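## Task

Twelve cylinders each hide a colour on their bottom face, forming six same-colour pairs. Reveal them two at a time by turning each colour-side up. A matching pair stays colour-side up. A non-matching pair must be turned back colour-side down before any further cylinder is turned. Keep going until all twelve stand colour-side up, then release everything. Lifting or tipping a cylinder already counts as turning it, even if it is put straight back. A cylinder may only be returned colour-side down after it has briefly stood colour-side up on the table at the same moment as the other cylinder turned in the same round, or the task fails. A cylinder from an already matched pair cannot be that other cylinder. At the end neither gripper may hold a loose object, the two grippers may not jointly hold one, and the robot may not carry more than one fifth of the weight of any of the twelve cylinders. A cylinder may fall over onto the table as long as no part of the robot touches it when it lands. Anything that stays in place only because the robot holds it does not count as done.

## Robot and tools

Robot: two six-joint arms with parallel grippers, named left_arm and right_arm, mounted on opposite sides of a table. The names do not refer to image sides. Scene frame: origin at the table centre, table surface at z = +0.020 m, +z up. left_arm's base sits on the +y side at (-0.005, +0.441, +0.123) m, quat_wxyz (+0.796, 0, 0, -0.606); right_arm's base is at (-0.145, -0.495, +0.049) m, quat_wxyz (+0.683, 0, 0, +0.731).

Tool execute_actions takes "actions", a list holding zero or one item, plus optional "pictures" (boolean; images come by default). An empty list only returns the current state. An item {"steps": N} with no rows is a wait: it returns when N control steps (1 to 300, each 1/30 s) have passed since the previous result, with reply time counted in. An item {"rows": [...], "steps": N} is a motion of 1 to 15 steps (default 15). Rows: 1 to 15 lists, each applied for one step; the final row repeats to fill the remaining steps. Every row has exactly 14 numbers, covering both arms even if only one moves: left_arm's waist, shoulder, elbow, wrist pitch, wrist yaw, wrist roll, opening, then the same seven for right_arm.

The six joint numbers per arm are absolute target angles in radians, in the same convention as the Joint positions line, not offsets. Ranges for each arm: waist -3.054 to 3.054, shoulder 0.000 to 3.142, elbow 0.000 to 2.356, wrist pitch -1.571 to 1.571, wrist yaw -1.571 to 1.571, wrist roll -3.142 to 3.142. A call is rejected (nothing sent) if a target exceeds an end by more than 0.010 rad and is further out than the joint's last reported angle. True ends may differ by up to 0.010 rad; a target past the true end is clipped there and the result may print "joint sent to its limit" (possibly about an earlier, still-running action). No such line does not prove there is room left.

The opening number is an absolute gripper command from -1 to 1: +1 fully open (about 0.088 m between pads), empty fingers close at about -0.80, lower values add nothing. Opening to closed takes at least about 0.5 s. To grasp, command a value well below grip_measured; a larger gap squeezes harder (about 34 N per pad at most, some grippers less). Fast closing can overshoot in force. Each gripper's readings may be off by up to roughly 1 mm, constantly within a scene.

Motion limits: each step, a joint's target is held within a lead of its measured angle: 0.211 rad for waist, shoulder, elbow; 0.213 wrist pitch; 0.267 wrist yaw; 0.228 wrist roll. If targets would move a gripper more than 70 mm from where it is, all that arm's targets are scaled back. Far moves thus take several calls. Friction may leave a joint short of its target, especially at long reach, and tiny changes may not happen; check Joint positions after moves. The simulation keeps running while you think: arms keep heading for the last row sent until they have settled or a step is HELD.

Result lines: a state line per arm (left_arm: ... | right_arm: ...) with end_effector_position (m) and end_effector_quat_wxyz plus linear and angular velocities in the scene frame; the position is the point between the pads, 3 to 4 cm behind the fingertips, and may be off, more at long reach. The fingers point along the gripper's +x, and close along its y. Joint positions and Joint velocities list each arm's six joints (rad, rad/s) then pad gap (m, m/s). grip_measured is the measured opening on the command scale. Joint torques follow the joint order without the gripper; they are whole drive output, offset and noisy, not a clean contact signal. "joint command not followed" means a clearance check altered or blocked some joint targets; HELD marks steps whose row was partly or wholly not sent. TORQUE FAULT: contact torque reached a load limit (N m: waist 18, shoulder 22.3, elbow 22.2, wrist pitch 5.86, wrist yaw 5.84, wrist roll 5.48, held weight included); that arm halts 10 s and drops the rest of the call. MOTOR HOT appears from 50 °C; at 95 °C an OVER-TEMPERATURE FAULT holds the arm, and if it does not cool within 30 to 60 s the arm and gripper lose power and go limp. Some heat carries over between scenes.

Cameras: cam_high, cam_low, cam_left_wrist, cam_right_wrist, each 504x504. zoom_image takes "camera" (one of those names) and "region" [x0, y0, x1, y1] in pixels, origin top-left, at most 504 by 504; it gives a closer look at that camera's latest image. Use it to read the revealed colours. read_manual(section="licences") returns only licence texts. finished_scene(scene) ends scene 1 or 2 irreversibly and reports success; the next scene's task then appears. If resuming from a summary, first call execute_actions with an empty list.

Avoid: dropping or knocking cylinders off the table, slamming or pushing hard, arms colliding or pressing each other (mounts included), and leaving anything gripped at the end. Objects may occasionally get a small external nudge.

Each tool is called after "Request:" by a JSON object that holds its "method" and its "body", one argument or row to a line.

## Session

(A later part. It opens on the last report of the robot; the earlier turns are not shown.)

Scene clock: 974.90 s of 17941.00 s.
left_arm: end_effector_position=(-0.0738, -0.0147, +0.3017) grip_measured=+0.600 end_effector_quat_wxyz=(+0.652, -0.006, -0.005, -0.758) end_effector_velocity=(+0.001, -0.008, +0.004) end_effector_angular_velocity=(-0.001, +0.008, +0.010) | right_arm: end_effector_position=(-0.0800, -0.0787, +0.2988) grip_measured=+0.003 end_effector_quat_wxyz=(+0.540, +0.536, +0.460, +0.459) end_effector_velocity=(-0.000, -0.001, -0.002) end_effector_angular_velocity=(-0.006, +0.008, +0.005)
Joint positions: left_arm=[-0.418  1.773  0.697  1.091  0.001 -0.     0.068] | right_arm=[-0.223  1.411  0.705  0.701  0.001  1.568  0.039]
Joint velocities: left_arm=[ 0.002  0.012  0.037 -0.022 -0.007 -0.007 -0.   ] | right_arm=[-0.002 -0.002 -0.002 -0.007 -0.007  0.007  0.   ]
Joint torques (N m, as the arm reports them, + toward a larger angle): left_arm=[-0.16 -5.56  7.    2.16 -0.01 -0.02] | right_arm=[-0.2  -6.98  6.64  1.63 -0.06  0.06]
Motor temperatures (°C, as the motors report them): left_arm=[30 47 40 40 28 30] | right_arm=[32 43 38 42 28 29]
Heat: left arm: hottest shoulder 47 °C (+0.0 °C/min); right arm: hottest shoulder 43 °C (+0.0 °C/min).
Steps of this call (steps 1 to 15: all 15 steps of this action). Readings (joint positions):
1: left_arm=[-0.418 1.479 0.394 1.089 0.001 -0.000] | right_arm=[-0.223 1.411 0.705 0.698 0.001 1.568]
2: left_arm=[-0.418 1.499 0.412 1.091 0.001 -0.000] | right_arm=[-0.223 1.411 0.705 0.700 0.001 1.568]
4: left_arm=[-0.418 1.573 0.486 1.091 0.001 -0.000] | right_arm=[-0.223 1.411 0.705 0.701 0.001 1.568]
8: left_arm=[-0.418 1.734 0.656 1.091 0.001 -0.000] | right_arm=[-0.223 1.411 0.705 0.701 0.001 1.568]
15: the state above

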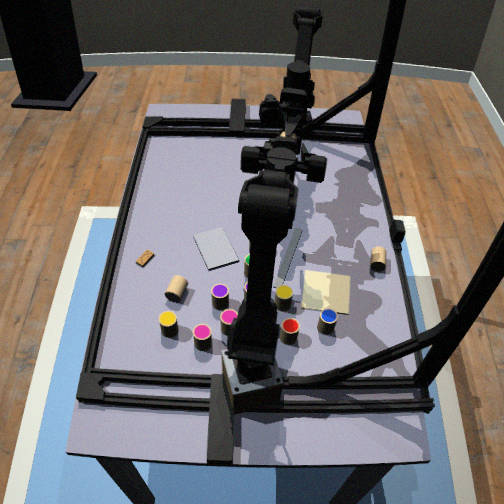

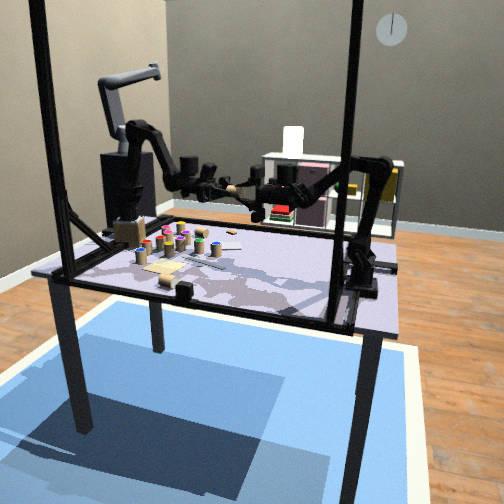

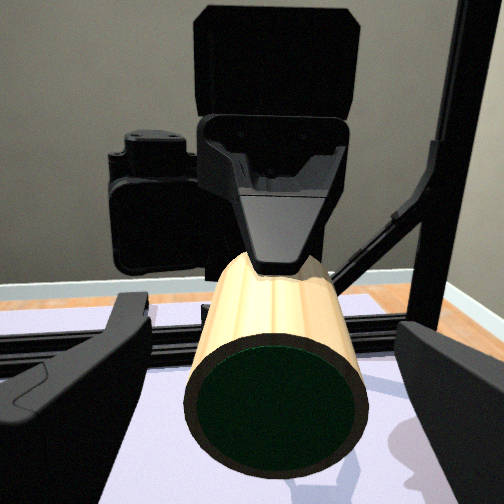

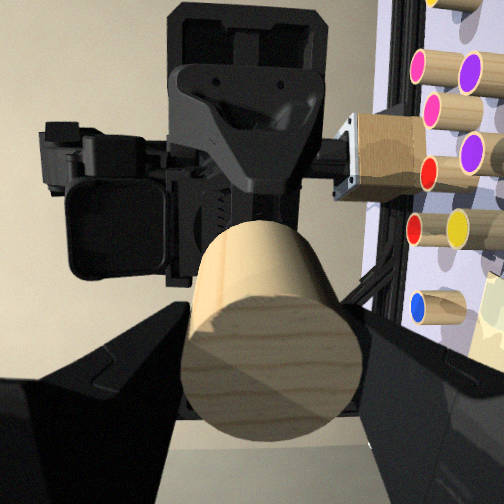

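Request:
{"method": "execute_actions", "body": {
  "actions": [
    {"rows":[[-0.42,1.783,0.708,1.093,0,0,0.45,-0.226,1.404,0.70,0.704,0,1.571,-0.3],[-0.42,1.783,0.708,1.093,0,0,0.35,-0.226,1.404,0.70,0.704,0,1.571,-0.3],[-0.42,1.783,0.708,1.093,0,0,0.25,-0.226,1.404,0.70,0.704,0,1.571,-0.3],[-0.42,1.783,0.708,1.093,0,0,0.2,-0.226,1.404,0.70,0.704,0,1.571,-0.3],[-0.42,1.783,0.708,1.093,0,0,0.15,-0.226,1.404,0.70,0.704,0,1.571,-0.3],[-0.42,1.783,0.708,1.093,0,0,0.1,-0.226,1.404,0.70,0.704,0,1.571,-0.3],[-0.42,1.783,0.708,1.093,0,0,0.06,-0.226,1.404,0.70,0.704,0,1.571,-0.3],[-0.42,1.783,0.708,1.093,0,0,0.03,-0.226,1.404,0.70,0.704,0,1.571,-0.3],[-0.42,1.783,0.708,1.093,0,0,-0.05,-0.226,1.404,0.70,0.704,0,1.571,-0.3],[-0.42,1.783,0.708,1.093,0,0,-0.15,-0.226,1.404,0.70,0.704,0,1.571,-0.3],[-0.42,1.783,0.708,1.093,0,0,-0.3,-0.226,1.404,0.70,0.704,0,1.571,-0.3]],"steps":14}
  ],
  "pictures": false
}}

Request:
{"method": "execute_actions", "body": {
  "actions": [
    {"rows":[[-0.42,1.783,0.708,1.093,0,0,-0.3,-0.226,1.404,0.70,0.704,0,1.571,0.6]],"steps":7}
  ],
  "pictures": false
}}

Request:
{"method": "execute_actions", "body": {
  "actions": [
    {"rows":[[-0.42,1.71,0.63,1.093,0,0,-0.3,-0.226,1.404,0.70,0.704,0,1.571,0.6],[-0.42,1.635,0.55,1.093,0,0,-0.3,-0.226,1.404,0.70,0.704,0,1.571,0.6],[-0.42,1.555,0.47,1.093,0,0,-0.3,-0.226,1.404,0.70,0.704,0,1.571,0.6],[-0.42,1.477,0.39,1.093,0,0,-0.3,-0.226,1.404,0.70,0.704,0,1.571,0.6]],"steps":9}
  ],
  "pictures": false
}}

Request:
{"method": "execute_actions", "body": {
  "actions": [
    {"rows":[[-0.75,1.1,0.8,-1.037,0,0,-0.3,-0.226,0.7,0.4,0.3,0,1.571,0.6]],"steps":15}
  ],
  "pictures": false
}}

Request:
{"method": "execute_actions", "body": {
  "actions": [
    {"rows":[[-0.75,1.3,1.1,-1.037,0,0,-0.3,-0.226,0.7,0.4,0.3,0,1.571,0.6]],"steps":15}
  ],
  "pictures": false
}}

Request:
{"method": "execute_actions", "body": {
  "actions": [
    {"rows":[[-0.75,2.123,1.589,-1.037,0,0,-0.3,-0.226,0.7,0.4,0.3,0,1.571,0.6]],"steps":15}
  ],
  "pictures": false
}}

Request:
{"method": "execute_actions", "body": {
  "actions": [
    {"rows":[[-0.75,2.123,1.589,-1.037,0,0,-0.3,-0.226,0.7,0.4,0.3,0,1.571,0.6]],"steps":10}
  ]
}}

Scene clock: 987.17 s of 17941.00 s.
left_arm: end_effector_position=(-0.0740, -0.0156, +0.3019) grip_measured=+0.030 end_effector_quat_wxyz=(+0.652, -0.006, -0.005, -0.758) end_effector_velocity=(+0.000, +0.001, -0.001) end_effector_angular_velocity=(+0.008, +0.006, +0.005) | right_arm: end_effector_position=(-0.0801, -0.0789, +0.2987) grip_measured=+0.003 end_effector_quat_wxyz=(+0.539, +0.536, +0.460, +0.459) end_effector_velocity=(-0.002, -0.000, -0.002) end_effector_angular_velocity=(-0.011, -0.020, +0.020)
Joint positions: left_arm=[-0.419  1.776  0.701  1.092  0.    -0.     0.04 ] | right_arm=[-0.224  1.411  0.704  0.701 -0.     1.569  0.039]
Joint velocities: left_arm=[-0.002 -0.002 -0.002 -0.007 -0.007 -0.007  0.   ] | right_arm=[-0.002 -0.002 -0.002 -0.007 -0.022 -0.022  0.   ]
Joint torques (N m, as the arm reports them, + toward a larger angle): left_arm=[-0.15 -5.77  6.97  2.13  0.04 -0.02] | right_arm=[-0.22 -6.84  6.73  1.62 -0.04  0.05]
Motor temperatures (°C, as the motors report them): left_arm=[30 47 40 42 28 30] | right_arm=[32 42 39 43 28 29]
Heat: left arm: hottest shoulder 47 °C (+1.0 °C/min); right arm: hottest wrist pitch 43 °C (-1.0 °C/min).
Steps of this call (steps 1 to 15: the robot went on to your last target; steps 16 to 354: nothing new was sent; steps 355 to 368: all 14 steps of this action). Readings (joint positions):
355: left_arm=[-0.419 1.776 0.701 1.092 0.001 -0.000] | right_arm=[-0.224 1.411 0.704 0.701 0.001 1.568]
356: left_arm=[-0.419 1.776 0.701 1.092 0.001 -0.000] | right_arm=[-0.224 1.411 0.704 0.701 0.001 1.568]
358: left_arm=[-0.419 1.776 0.701 1.092 0.001 -0.000] | right_arm=[-0.224 1.411 0.704 0.701 0.001 1.568]
362: left_arm=[-0.419 1.776 0.701 1.092 0.001 -0.000] | right_arm=[-0.224 1.411 0.704 0.701 0.001 1.568]
368: the state above

Scene clock: 987.40 s of 17941.00 s.
left_arm: end_effector_position=(-0.0740, -0.0156, +0.3016) grip_measured=+0.030 end_effector_quat_wxyz=(+0.652, -0.006, -0.005, -0.758) end_effector_velocity=(+0.000, +0.000, -0.004) end_effector_angular_velocity=(+0.013, +0.006, +0.005) | right_arm: end_effector_position=(-0.0801, -0.0789, +0.2988) grip_measured=+0.507 end_effector_quat_wxyz=(+0.539, +0.536, +0.460, +0.459) end_effector_velocity=(-0.000, +0.000, -0.000) end_effector_angular_velocity=(+0.004, +0.007, +0.005)
Joint positions: left_arm=[-0.419  1.777  0.701  1.092  0.    -0.     0.04 ] | right_arm=[-0.224  1.411  0.704  0.702 -0.     1.569  0.064]
Joint velocities: left_arm=[-0.002  0.002 -0.002 -0.007 -0.007 -0.007  0.   ] | right_arm=[-0.002  0.002 -0.002  0.007 -0.007  0.007  0.174]
Joint torques (N m, as the arm reports them, + toward a larger angle): left_arm=[-0.13 -5.81  6.96  2.12  0.03 -0.02] | right_arm=[-0.25 -6.87  6.82  1.54 -0.01  0.03]
Motor temperatures (°C, as the motors report them): left_arm=[30 47 40 42 28 30] | right_arm=[32 42 39 43 28 29]
Heat: left arm: hottest shoulder 47 °C (+1.0 °C/min); right arm: hottest wrist pitch 43 °C (-1.0 °C/min).
Steps of this call (steps 1 to 7: all 7 steps of this action). Readings (joint positions):
1: left_arm=[-0.419 1.776 0.701 1.092 0.000 -0.000] | right_arm=[-0.224 1.411 0.704 0.701 -0.000 1.569]
2: left_arm=[-0.419 1.776 0.701 1.092 0.000 -0.000] | right_arm=[-0.224 1.411 0.704 0.701 -0.000 1.569]
4: left_arm=[-0.419 1.776 0.701 1.092 0.000 -0.000] | right_arm=[-0.224 1.411 0.704 0.702 -0.000 1.569]
7: the state above

Scene clock: 987.70 s of 17941.00 s.
left_arm: end_effector_position=(-0.0629, +0.0582, +0.3024) grip_measured=+0.030 end_effector_quat_wxyz=(+0.652, -0.002, -0.002, -0.758) end_effector_velocity=(+0.009, +0.056, -0.013) end_effector_angular_velocity=(+0.028, +0.003, +0.005) | right_arm: end_effector_position=(-0.0801, -0.0789, +0.2988) grip_measured=+0.598 end_effector_quat_wxyz=(+0.539, +0.536, +0.460, +0.459) end_effector_velocity=(-0.004, +0.001, -0.001) end_effector_angular_velocity=(-0.008, -0.006, +0.024)
Joint positions: left_arm=[-0.419  1.5    0.413  1.092  0.    -0.     0.04 ] | right_arm=[-0.224  1.411  0.704  0.702 -0.     1.569  0.068]
Joint velocities: left_arm=[-0.002 -0.203 -0.222 -0.007 -0.007 -0.007 -0.   ] | right_arm=[ 0.002  0.002  0.002 -0.007 -0.022 -0.007  0.001]
Joint torques (N m, as the arm reports them, + toward a larger angle): left_arm=[-0.17 -5.18  5.45  2.06  0.03 -0.03] | right_arm=[-0.17 -6.81  6.76  1.55 -0.03  0.03]
Motor temperatures (°C, as the motors report them): left_arm=[30 47 40 42 28 30] | right_arm=[32 42 39 43 28 29]
Heat: left arm: hottest shoulder 47 °C (+1.0 °C/min); right arm: hottest wrist pitch 43 °C (-1.0 °C/min).
Steps of this call (steps 1 to 9: all 9 steps of this action). Readings (joint positions):
1: left_arm=[-0.419 1.770 0.692 1.092 0.000 -0.000] | right_arm=[-0.224 1.411 0.704 0.702 -0.000 1.569]
2: left_arm=[-0.419 1.746 0.665 1.091 0.000 -0.000] | right_arm=[-0.224 1.411 0.704 0.702 -0.000 1.569]
4: left_arm=[-0.419 1.650 0.557 1.089 0.000 -0.000] | right_arm=[-0.224 1.411 0.704 0.702 -0.000 1.569]
8: left_arm=[-0.419 1.509 0.422 1.092 0.000 -0.000] | right_arm=[-0.224 1.411 0.704 0.702 -0.000 1.569]
9: the state above

Scene clock: 988.20 s of 17941.00 s.
left_arm: end_effector_position=(-0.1731, +0.1123, +0.4760) grip_measured=+0.029 end_effector_quat_wxyz=(+0.522, -0.061, -0.037, -0.850) end_effector_velocity=(-0.010, +0.043, -0.141) end_effector_angular_velocity=(+1.061, -0.515, -0.067) | right_arm: end_effector_position=(-0.1004, -0.2081, +0.3086) grip_measured=+0.600 end_effector_quat_wxyz=(+0.538, +0.537, +0.459, +0.461) end_effector_velocity=(-0.005, -0.039, +0.033) end_effector_angular_velocity=(+0.093, -0.022, -0.000)
Joint positions: left_arm=[-0.743  1.103  0.794  0.45  -0.003 -0.     0.04 ] | right_arm=[-0.224  0.715  0.406  0.311 -0.     1.569  0.068]
Joint velocities: left_arm=[-0.085 -0.344  0.271 -1.795 -0.022 -0.022 -0.002] | right_arm=[-0.007 -0.252 -0.002 -0.154 -0.007 -0.007 -0.   ]
Joint torques (N m, as the arm reports them, + toward a larger angle): left_arm=[ 0.01 -1.32  6.05  0.9   0.13 -0.02] | right_arm=[-0.22 -0.96  7.16  0.9  -0.01  0.03]
Motor temperatures (°C, as the motors report them): left_arm=[30 47 40 42 28 30] | right_arm=[32 42 39 43 28 29]
Heat: left arm: hottest shoulder 47 °C (+1.0 °C/min); right arm: hottest wrist pitch 43 °C (-2.0 °C/min).
Steps of this call (steps 1 to 15: all 15 steps of this action). Readings (joint positions):
1: left_arm=[-0.429 1.482 0.424 1.059 -0.008 -0.000] | right_arm=[-0.224 1.387 0.686 0.674 -0.000 1.569]
2: left_arm=[-0.457 1.461 0.443 1.011 -0.010 0.000] | right_arm=[-0.224 1.339 0.646 0.614 -0.000 1.569]
4: left_arm=[-0.521 1.412 0.497 0.954 -0.009 0.000] | right_arm=[-0.224 1.226 0.543 0.505 -0.000 1.569]
8: left_arm=[-0.636 1.294 0.619 0.825 -0.007 0.000] | right_arm=[-0.224 1.005 0.410 0.333 -0.000 1.569]
15: the state above

Scene clock: 988.70 s of 17941.00 s.
left_arm: end_effector_position=(-0.1741, +0.1142, +0.3490) grip_measured=+0.029 end_effector_quat_wxyz=(+0.490, +0.293, +0.177, -0.802) end_effector_velocity=(+0.120, +0.231, -0.327) end_effector_angular_velocity=(+1.702, -0.881, +0.008) | right_arm: end_effector_position=(-0.1007, -0.2096, +0.3087) grip_measured=+0.600 end_effector_quat_wxyz=(+0.538, +0.537, +0.459, +0.460) end_effector_velocity=(-0.000, +0.000, -0.000) end_effector_angular_velocity=(-0.001, -0.022, +0.005)
Joint positions: left_arm=[-0.748  1.295  1.088 -0.492 -0.003 -0.     0.04 ] | right_arm=[-0.224  0.706  0.406  0.3   -0.     1.569  0.068]
Joint velocities: left_arm=[-0.002  0.032 -0.002 -1.883 -0.007 -0.007 -0.001] | right_arm=[-0.002  0.002 -0.002  0.007 -0.007 -0.022 -0.   ]
Joint torques (N m, as the arm reports them, + toward a larger angle): left_arm=[-0.22 -4.27  9.24  1.77  0.12 -0.02] | right_arm=[-0.25 -2.51  7.11  1.41 -0.03  0.04]
Motor temperatures (°C, as the motors report them): left_arm=[30 47 41 42 28 30] | right_arm=[32 42 39 43 28 29]
Heat: left arm: hottest shoulder 47 °C (+1.0 °C/min); right arm: hottest wrist pitch 43 °C (-2.0 °C/min).
Steps of this call (steps 1 to 15: all 15 steps of this action). Readings (joint positions):
1: left_arm=[-0.745 1.120 0.829 0.378 -0.003 -0.000] | right_arm=[-0.224 0.711 0.406 0.306 -0.000 1.569]
2: left_arm=[-0.746 1.163 0.886 0.318 -0.003 -0.000] | right_arm=[-0.224 0.709 0.406 0.302 -0.000 1.569]
4: left_arm=[-0.746 1.253 0.999 0.196 -0.003 -0.000] | right_arm=[-0.224 0.709 0.406 0.300 -0.000 1.569]
8: left_arm=[-0.747 1.293 1.071 -0.055 -0.003 -0.000] | right_arm=[-0.224 0.707 0.406 0.300 -0.000 1.569]
15: the state above

Scene clock: 989.20 s of 17941.00 s.
left_arm: end_effector_position=(-0.1894, +0.0846, +0.1723) grip_measured=+0.028 end_effector_quat_wxyz=(+0.375, +0.594, +0.360, -0.614) end_effector_velocity=(+0.045, +0.091, -0.403) end_effector_angular_velocity=(+1.072, -0.547, +0.005) | right_arm: end_effector_position=(-0.1007, -0.2096, +0.3087) grip_measured=+0.600 end_effector_quat_wxyz=(+0.538, +0.537, +0.459, +0.460) end_effector_velocity=(-0.004, +0.000, -0.005) end_effector_angular_velocity=(-0.018, +0.025, +0.024)
Joint positions: left_arm=[-0.748  2.085  1.578 -1.03  -0.003 -0.     0.04 ] | right_arm=[-0.224  0.706  0.406  0.3   -0.     1.569  0.068]
Joint velocities: left_arm=[-0.002  1.013 -0.066 -0.125  0.007 -0.007  0.   ] | right_arm=[ 0.002 -0.002 -0.002 -0.022 -0.022  0.022 -0.   ]
Joint torques (N m, as the arm reports them, + toward a larger angle): left_arm=[ -0.2  -12.27   7.97   0.4    0.14  -0.02] | right_arm=[-0.24 -2.48  7.18  1.41 -0.04  0.03]
Motor temperatures (°C, as the motors report them): left_arm=[30 47 41 42 28 30] | right_arm=[32 42 39 43 28 29]
Heat: left arm: hottest shoulder 47 °C (+1.0 °C/min); right arm: hottest wrist pitch 43 °C (-2.0 °C/min).
Steps of this call (steps 1 to 15: all 15 steps of this action). Readings (joint positions):
1: left_arm=[-0.748 1.329 1.123 -0.582 -0.003 -0.000] | right_arm=[-0.224 0.706 0.406 0.300 -0.000 1.569]
2: left_arm=[-0.748 1.380 1.179 -0.640 -0.003 -0.000] | right_arm=[-0.224 0.706 0.406 0.300 -0.000 1.569]
4: left_arm=[-0.748 1.505 1.310 -0.745 -0.003 -0.000] | right_arm=[-0.224 0.706 0.406 0.300 -0.000 1.569]
8: left_arm=[-0.748 1.737 1.520 -0.953 -0.003 -0.000] | right_arm=[-0.224 0.706 0.406 0.300 -0.000 1.569]
15: the state above

Scene clock: 989.53 s of 17941.00 s.
left_arm: end_effector_position=(-0.1881, +0.0871, +0.1566) grip_measured=+0.028 end_effector_quat_wxyz=(+0.366, +0.608, +0.369, -0.600) end_effector_velocity=(+0.001, +0.002, +0.000) end_effector_angular_velocity=(+0.003, -0.010, +0.005) | right_arm: end_effector_position=(-0.1007, -0.2096, +0.3087) grip_measured=+0.600 end_effector_quat_wxyz=(+0.538, +0.537, +0.459, +0.460) end_effector_velocity=(-0.002, +0.001, -0.006) end_effector_angular_velocity=(-0.018, -0.005, +0.010)
Joint positions: left_arm=[-0.748  2.129  1.584 -1.037 -0.003 -0.     0.04 ] | right_arm=[-0.224  0.706  0.406  0.3   -0.     1.569  0.068]
Joint velocities: left_arm=[-0.002 -0.002 -0.002 -0.007 -0.007 -0.007 -0.   ] | right_arm=[ 0.002  0.002 -0.007 -0.007 -0.007 -0.007 -0.   ]
Joint torques (N m, as the arm reports them, + toward a larger angle): left_arm=[-0.23 -9.32  6.77  0.44  0.13 -0.04] | right_arm=[-0.2  -2.52  7.17  1.39 -0.01  0.05]
Motor temperatures (°C, as the motors report them): left_arm=[30 47 41 42 28 30] | right_arm=[32 42 39 43 28 29]
Heat: left arm: hottest shoulder 47 °C (+1.0 °C/min); right arm: hottest wrist pitch 43 °C (-2.0 °C/min).
Steps of this call (steps 1 to 10: all 10 steps of this action). Readings (joint positions):
1: left_arm=[-0.748 2.112 1.576 -1.033 -0.003 -0.000] | right_arm=[-0.224 0.706 0.406 0.300 -0.000 1.569]
2: left_arm=[-0.748 2.129 1.573 -1.035 -0.003 -0.000] | right_arm=[-0.224 0.706 0.406 0.300 -0.000 1.569]
4: left_arm=[-0.748 2.137 1.573 -1.037 -0.003 -0.000] | right_arm=[-0.224 0.706 0.406 0.300 -0.000 1.569]
8: left_arm=[-0.748 2.130 1.583 -1.037 -0.003 -0.000] | right_arm=[-0.224 0.706 0.406 0.300 -0.000 1.569]
10: the state above

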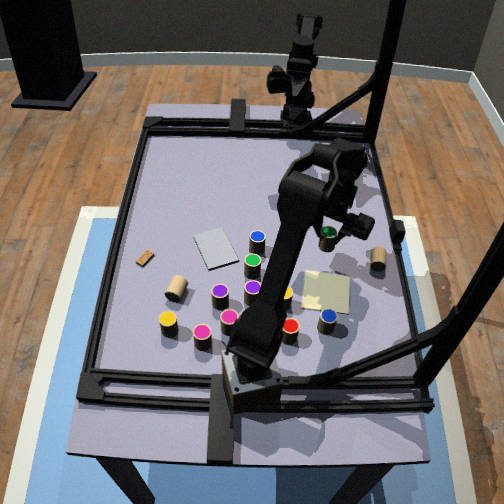

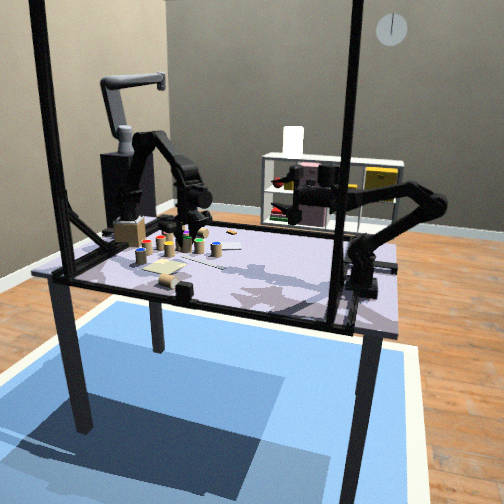

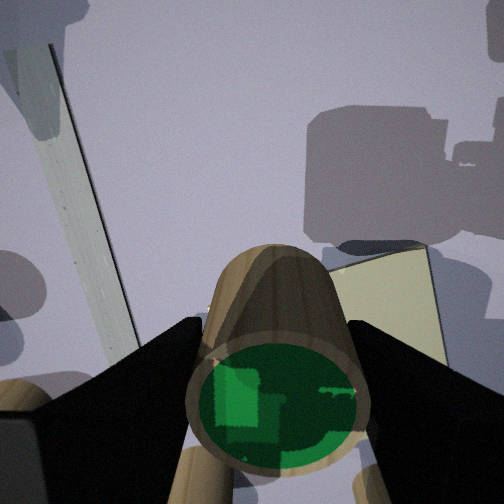

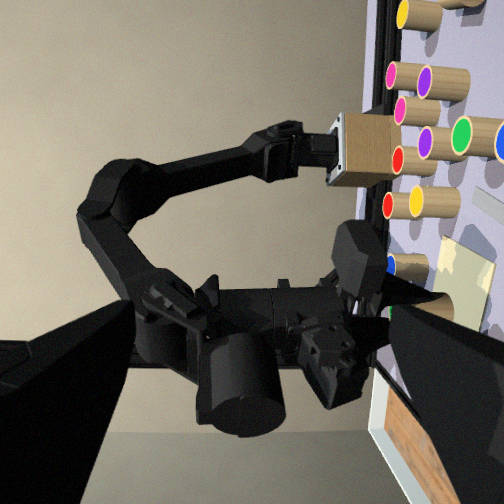

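Request:
{"method": "execute_actions", "body": {
  "actions": [
    {"rows":[[-0.71,2.123,1.589,-1.037,0,0,-0.3,-0.226,0.7,0.4,0.3,0,1.571,0.6],[-0.68,2.123,1.589,-1.037,0,0,-0.3,-0.226,0.7,0.4,0.3,0,1.571,0.6],[-0.68,2.135,1.575,-1.01,0,0,-0.3,-0.226,0.7,0.4,0.3,0,1.571,0.6],[-0.68,2.148,1.56,-0.982,0,0,-0.3,-0.226,0.7,0.4,0.3,0,1.571,0.6],[-0.68,2.16,1.546,-0.955,0,0,-0.3,-0.226,0.7,0.4,0.3,0,1.571,0.6],[-0.68,2.173,1.531,-0.927,0,0,-0.3,-0.226,0.7,0.4,0.3,0,1.571,0.6],[-0.68,2.186,1.516,-0.9,0,0,-0.3,-0.226,0.7,0.4,0.3,0,1.571,0.6],[-0.68,2.198,1.502,-0.872,0,0,-0.3,-0.226,0.7,0.4,0.3,0,1.571,0.6],[-0.68,2.211,1.487,-0.845,0,0,-0.3,-0.226,0.7,0.4,0.3,0,1.571,0.6]],"steps":15}
  ]
}}

Request:
{"method": "zoom_image", "body": {
  "camera": "cam_high",
  "region": [260, 200, 400, 340]
}}

Scene clock: 996.80 s of 17941.00 s.
left_arm: end_effector_position=(-0.1640, +0.0747, +0.1020) grip_measured=+0.020 end_effector_quat_wxyz=(+0.386, +0.595, +0.390, -0.588) end_effector_velocity=(-0.002, -0.000, -0.018) end_effector_angular_velocity=(-0.019, -0.000, -0.000) | right_arm: end_effector_position=(-0.1006, -0.2096, +0.3084) grip_measured=+0.600 end_effector_quat_wxyz=(+0.538, +0.537, +0.459, +0.460) end_effector_velocity=(-0.000, -0.000, -0.005) end_effector_angular_velocity=(-0.021, +0.011, +0.005)
Joint positions: left_arm=[-0.678  2.213  1.487 -0.856  0.     0.     0.04 ] | right_arm=[-0.224  0.706  0.405  0.3   -0.     1.569  0.068]
Joint velocities: left_arm=[-0.007  0.022 -0.042  0.081 -0.007 -0.007 -0.   ] | right_arm=[-0.002 -0.002 -0.002 -0.022 -0.007  0.007 -0.   ]
Joint torques (N m, as the arm reports them, + toward a larger angle): left_arm=[-0.2  -9.34  6.03  0.75  0.02 -0.03] | right_arm=[-0.16 -2.44  7.27  1.4  -0.03  0.01]
Motor temperatures (°C, as the motors report them): left_arm=[30 50 41 41 28 30] | right_arm=[32 41 39 44 28 29]
Heat: left arm: hottest shoulder 50 °C (+4.0 °C/min); right arm: hottest wrist pitch 44 °C (+0.0 °C/min). Fold the left arm in close to its base before you think long.
MOTOR HOT: a motor of the left arm reached 50 °C. Now the hottest motor of the left arm, joint 2 (shoulder), reports 50 °C. The temperature limit of the motors' drives, at which the controller stops that arm, is 95 °C. To cool a motor, set the load down, stop pushing, or move to a pose that needs little force.
Steps of this call (steps 1 to 15: the robot went on to your last target; steps 16 to 203: nothing new was sent; steps 204 to 218: all 15 steps of this action). Readings (joint positions):
204: left_arm=[-0.747 2.129 1.584 -1.037 -0.002 -0.000] | right_arm=[-0.224 0.706 0.406 0.300 -0.000 1.569]
205: left_arm=[-0.740 2.129 1.584 -1.037 -0.001 -0.000] | right_arm=[-0.224 0.706 0.406 0.300 -0.000 1.569]
207: left_arm=[-0.712 2.129 1.581 -1.021 -0.000 -0.000] | right_arm=[-0.224 0.706 0.406 0.300 -0.000 1.569]
211: left_arm=[-0.676 2.150 1.547 -0.931 0.000 -0.000] | right_arm=[-0.224 0.706 0.405 0.300 -0.000 1.569]
218: the state above

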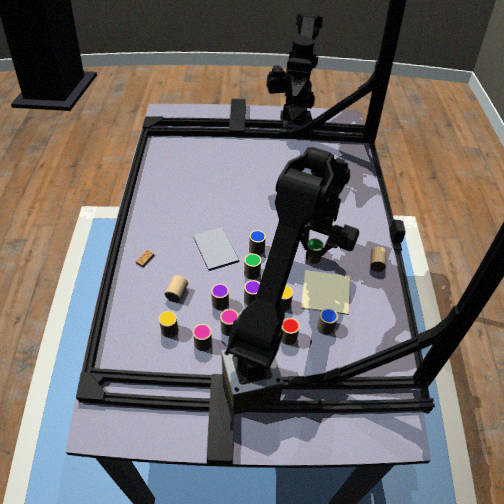

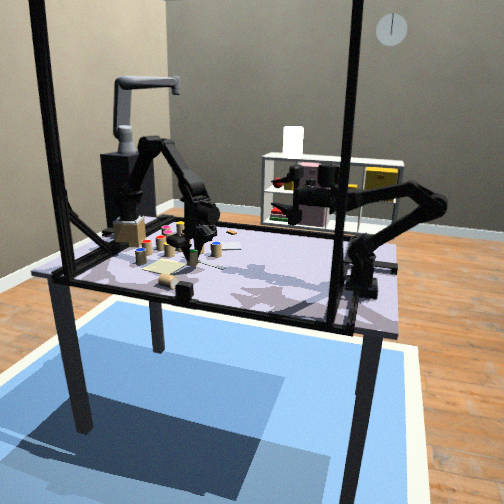

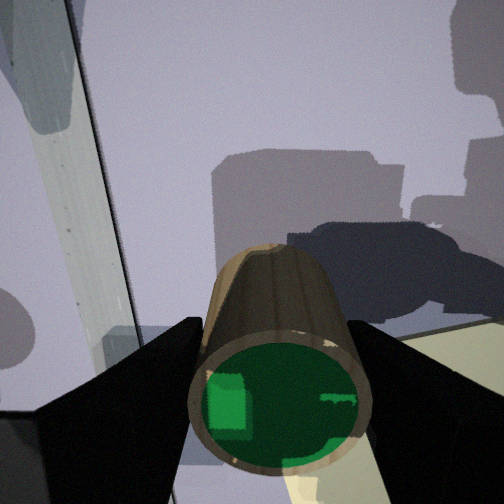

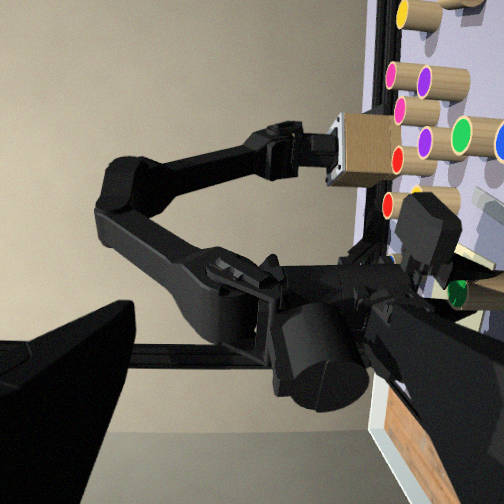

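Region (260, 200, 400, 340) of cam_high's 504x504 image, scaled by 3.600, with more detail than that image has.

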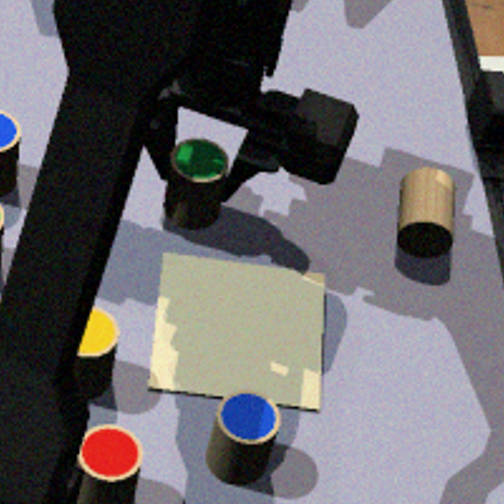

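Clear.

Request:
{"method": "execute_actions", "body": {
  "actions": [
    {"rows":[[-0.68,2.219,1.478,-0.827,0,0,-0.3,-0.226,0.7,0.4,0.3,0,1.571,0.6],[-0.68,2.228,1.468,-0.808,0,0,-0.3,-0.226,0.7,0.4,0.3,0,1.571,0.6],[-0.68,2.236,1.458,-0.79,0,0,-0.3,-0.226,0.7,0.4,0.3,0,1.571,0.6]],"steps":10}
  ],
  "pictures": false
}}

Request:
{"method": "execute_actions", "body": {
  "actions": [
    {"rows":[[-0.68,2.236,1.458,-0.79,0,0,0,-0.226,0.7,0.4,0.3,0,1.571,0.6],[-0.68,2.236,1.458,-0.79,0,0,0.1,-0.226,0.7,0.4,0.3,0,1.571,0.6],[-0.68,2.236,1.458,-0.79,0,0,0.2,-0.226,0.7,0.4,0.3,0,1.571,0.6],[-0.68,2.236,1.458,-0.79,0,0,0.28,-0.226,0.7,0.4,0.3,0,1.571,0.6],[-0.68,2.236,1.458,-0.79,0,0,0.28,-0.226,0.7,0.4,0.3,0,1.571,0.6],[-0.68,2.236,1.458,-0.79,0,0,0.28,-0.226,0.7,0.4,0.3,0,1.571,0.6],[-0.68,2.236,1.458,-0.79,0,0,0.28,-0.226,0.7,0.4,0.3,0,1.571,0.6],[-0.68,2.213,1.484,-0.84,0,0,0.28,-0.226,0.7,0.4,0.3,0,1.571,0.6],[-0.68,2.19,1.51,-0.89,0,0,0.28,-0.226,0.7,0.4,0.3,0,1.571,0.6],[-0.68,2.168,1.537,-0.94,0,0,0.28,-0.226,0.7,0.4,0.3,0,1.571,0.6],[-0.68,2.145,1.563,-0.99,0,0,0.28,-0.226,0.7,0.4,0.3,0,1.571,0.6],[-0.68,2.123,1.589,-1.037,0,0,0.28,-0.226,0.7,0.4,0.3,0,1.571,0.6]],"steps":15}
  ],
  "pictures": false
}}

Request:
{"method": "execute_actions", "body": {
  "actions": [
    {"rows":[[-0.68,1.8,1.589,-1.3,0,0,0.6,-0.226,0.7,0.4,0.3,0,1.571,0.6]],"steps":15}
  ]
}}

Scene clock: 1002.77 s of 17941.00 s.
left_arm: end_effector_position=(-0.1652, +0.0720, +0.0907) grip_measured=+0.018 end_effector_quat_wxyz=(+0.390, +0.588, +0.386, -0.594) end_effector_velocity=(+0.003, +0.006, -0.015) end_effector_angular_velocity=(+0.022, -0.017, +0.005) | right_arm: end_effector_position=(-0.1006, -0.2097, +0.3083) grip_measured=+0.600 end_effector_quat_wxyz=(+0.538, +0.537, +0.459, +0.460) end_effector_velocity=(-0.000, -0.000, -0.004) end_effector_angular_velocity=(-0.011, +0.009, +0.005)
Joint positions: left_arm=[-0.678  2.229  1.463 -0.795  0.     0.     0.04 ] | right_arm=[-0.224  0.706  0.405  0.3   -0.     1.569  0.068]
Joint velocities: left_arm=[-0.002  0.027 -0.022  0.022 -0.007 -0.007  0.   ] | right_arm=[-0.002 -0.002 -0.007 -0.007 -0.007  0.007 -0.   ]
Joint torques (N m, as the arm reports them, + toward a larger angle): left_arm=[-0.17 -8.25  5.26  0.65  0.03 -0.04] | right_arm=[-0.13 -2.46  7.33  1.41 -0.04  0.02]
Motor temperatures (°C, as the motors report them): left_arm=[30 51 40 40 28 30] | right_arm=[32 41 39 44 28 29]
Heat: left arm: hottest shoulder 51 °C (+5.0 °C/min); right arm: hottest wrist pitch 44 °C (+0.0 °C/min). Fold the left arm in close to its base before you think long.
MOTOR HOT: still on. Now the hottest motor of the left arm, joint 2 (shoulder), reports 51 °C; a drive's own limit is 95 °C.
Steps of this call (steps 1 to 15: the robot went on to your last target; steps 16 to 169: nothing new was sent; steps 170 to 179: all 10 steps of this action). Readings (joint positions):
170: left_arm=[-0.678 2.214 1.486 -0.844 0.000 0.000] | right_arm=[-0.224 0.706 0.405 0.300 -0.000 1.569]
171: left_arm=[-0.678 2.214 1.483 -0.835 0.000 0.000] | right_arm=[-0.224 0.706 0.405 0.300 -0.000 1.569]
173: left_arm=[-0.678 2.217 1.476 -0.810 0.000 0.000] | right_arm=[-0.224 0.706 0.405 0.300 -0.000 1.569]
177: left_arm=[-0.678 2.226 1.465 -0.797 0.000 0.000] | right_arm=[-0.224 0.706 0.405 0.300 -0.000 1.569]
179: the state above

Scene clock: 1003.27 s of 17941.00 s.
left_arm: end_effector_position=(-0.1638, +0.0750, +0.1441) grip_measured=+0.277 end_effector_quat_wxyz=(+0.385, +0.596, +0.391, -0.586) end_effector_velocity=(-0.040, -0.092, +0.281) end_effector_angular_velocity=(-0.561, +0.235, +0.019) | right_arm: end_effector_position=(-0.1006, -0.2097, +0.3082) grip_measured=+0.600 end_effector_quat_wxyz=(+0.538, +0.537, +0.459, +0.460) end_effector_velocity=(-0.000, -0.000, -0.004) end_effector_angular_velocity=(-0.015, -0.020, +0.005)
Joint positions: left_arm=[-0.678  2.15   1.565 -1.001  0.     0.     0.053] | right_arm=[-0.224  0.706  0.405  0.3   -0.     1.569  0.068]
Joint velocities: left_arm=[-0.002 -0.491  0.403 -0.286 -0.007 -0.022  0.002] | right_arm=[-0.002 -0.002 -0.007 -0.007 -0.007 -0.022 -0.   ]
Joint torques (N m, as the arm reports them, + toward a larger angle): left_arm=[-0.14 -8.15  5.42  0.04  0.02 -0.05] | right_arm=[-0.19 -2.47  7.33  1.39 -0.04  0.02]
Motor temperatures (°C, as the motors report them): left_arm=[30 52 40 40 28 30] | right_arm=[32 40 39 44 28 29]
Heat: left arm: hottest shoulder 52 °C (+6.1 °C/min); right arm: hottest wrist pitch 44 °C (+0.0 °C/min). Fold the left arm in close to its base before you think long.
MOTOR HOT: still on. Now the hottest motor of the left arm, joint 2 (shoulder), reports 52 °C; a drive's own limit is 95 °C.
Steps of this call (steps 1 to 15: all 15 steps of this action). Readings (joint positions):
1: left_arm=[-0.678 2.229 1.462 -0.794 0.000 0.000] | right_arm=[-0.224 0.706 0.405 0.300 -0.000 1.569]
2: left_arm=[-0.678 2.229 1.462 -0.794 0.000 0.000] | right_arm=[-0.224 0.706 0.405 0.300 -0.000 1.569]
4: left_arm=[-0.678 2.229 1.462 -0.792 0.000 0.000] | right_arm=[-0.224 0.706 0.405 0.300 -0.000 1.569]
8: left_arm=[-0.678 2.230 1.464 -0.798 0.000 0.000] | right_arm=[-0.224 0.706 0.405 0.300 -0.000 1.569]
15: the state above

Scene clock: 1003.77 s of 17941.00 s.
left_arm: end_effector_position=(-0.1433, +0.1225, +0.2750) grip_measured=+0.599 end_effector_quat_wxyz=(+0.401, +0.570, +0.375, -0.611) end_effector_velocity=(+0.005, +0.010, -0.008) end_effector_angular_velocity=(+0.054, -0.030, +0.020) | right_arm: end_effector_position=(-0.1006, -0.2097, +0.3082) grip_measured=+0.600 end_effector_quat_wxyz=(+0.538, +0.537, +0.459, +0.460) end_effector_velocity=(-0.000, -0.000, -0.002) end_effector_angular_velocity=(-0.006, +0.008, +0.005)
Joint positions: left_arm=[-0.678  1.798  1.593 -1.296  0.001 -0.     0.068] | right_arm=[-0.224  0.706  0.405  0.3   -0.     1.569  0.068]
Joint velocities: left_arm=[-0.002  0.007 -0.017 -0.037 -0.007 -0.022  0.   ] | right_arm=[-0.002 -0.002 -0.002 -0.007 -0.007  0.007 -0.   ]
Joint torques (N m, as the arm reports them, + toward a larger angle): left_arm=[-0.18 -6.86  6.16  0.48  0.   -0.03] | right_arm=[-0.22 -2.39  7.29  1.42 -0.02  0.04]
Motor temperatures (°C, as the motors report them): left_arm=[30 52 40 40 28 30] | right_arm=[32 40 39 44 28 29]
Heat: left arm: hottest shoulder 52 °C (+6.0 °C/min); right arm: hottest wrist pitch 44 °C (+0.0 °C/min). Fold the left arm in close to its base before you think long.
MOTOR HOT: still on. Now the hottest motor of the left arm, joint 2 (shoulder), reports 52 °C; a drive's own limit is 95 °C.
Steps of this call (steps 1 to 15: all 15 steps of this action). Readings (joint positions):
1: left_arm=[-0.678 2.118 1.575 -1.026 0.000 -0.000] | right_arm=[-0.224 0.706 0.405 0.300 -0.000 1.569]
2: left_arm=[-0.678 2.083 1.578 -1.084 0.000 -0.000] | right_arm=[-0.224 0.706 0.405 0.300 -0.000 1.569]
4: left_arm=[-0.678 1.996 1.577 -1.185 0.000 -0.000] | right_arm=[-0.224 0.706 0.405 0.300 -0.000 1.569]
8: left_arm=[-0.678 1.828 1.589 -1.273 0.001 -0.000] | right_arm=[-0.224 0.706 0.405 0.300 -0.000 1.569]
15: the state above

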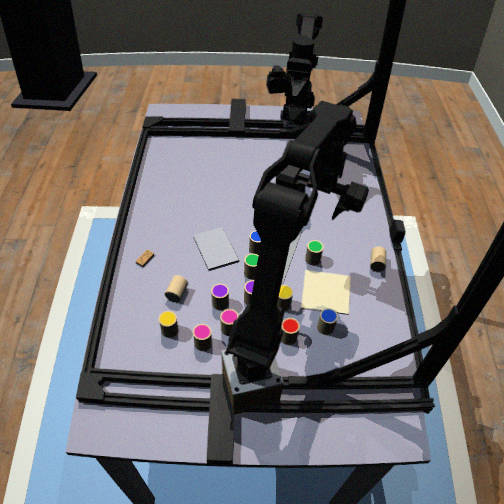

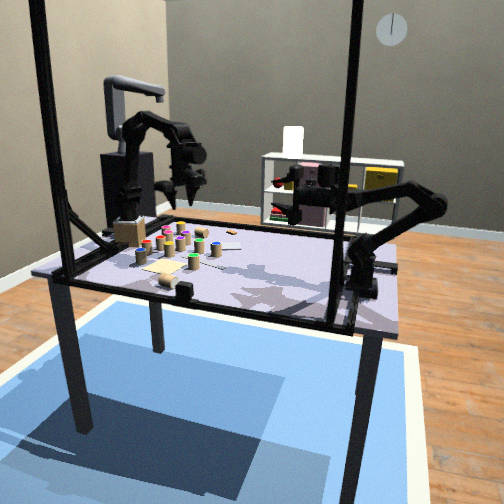

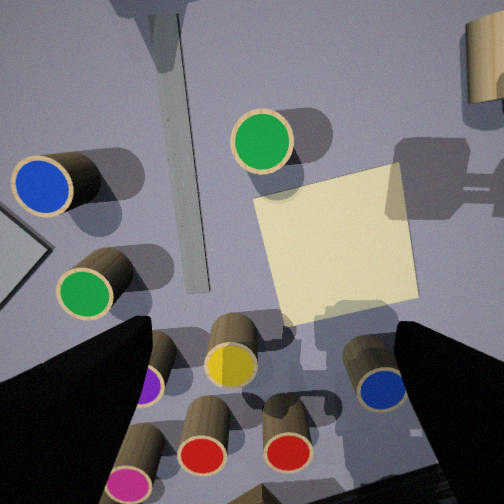

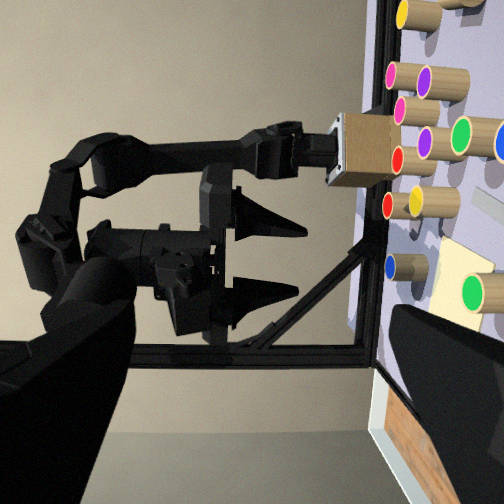

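Request:
{"method": "finished_scene", "body": {
  "scene": 2
}}

The scene is finished: the task was done.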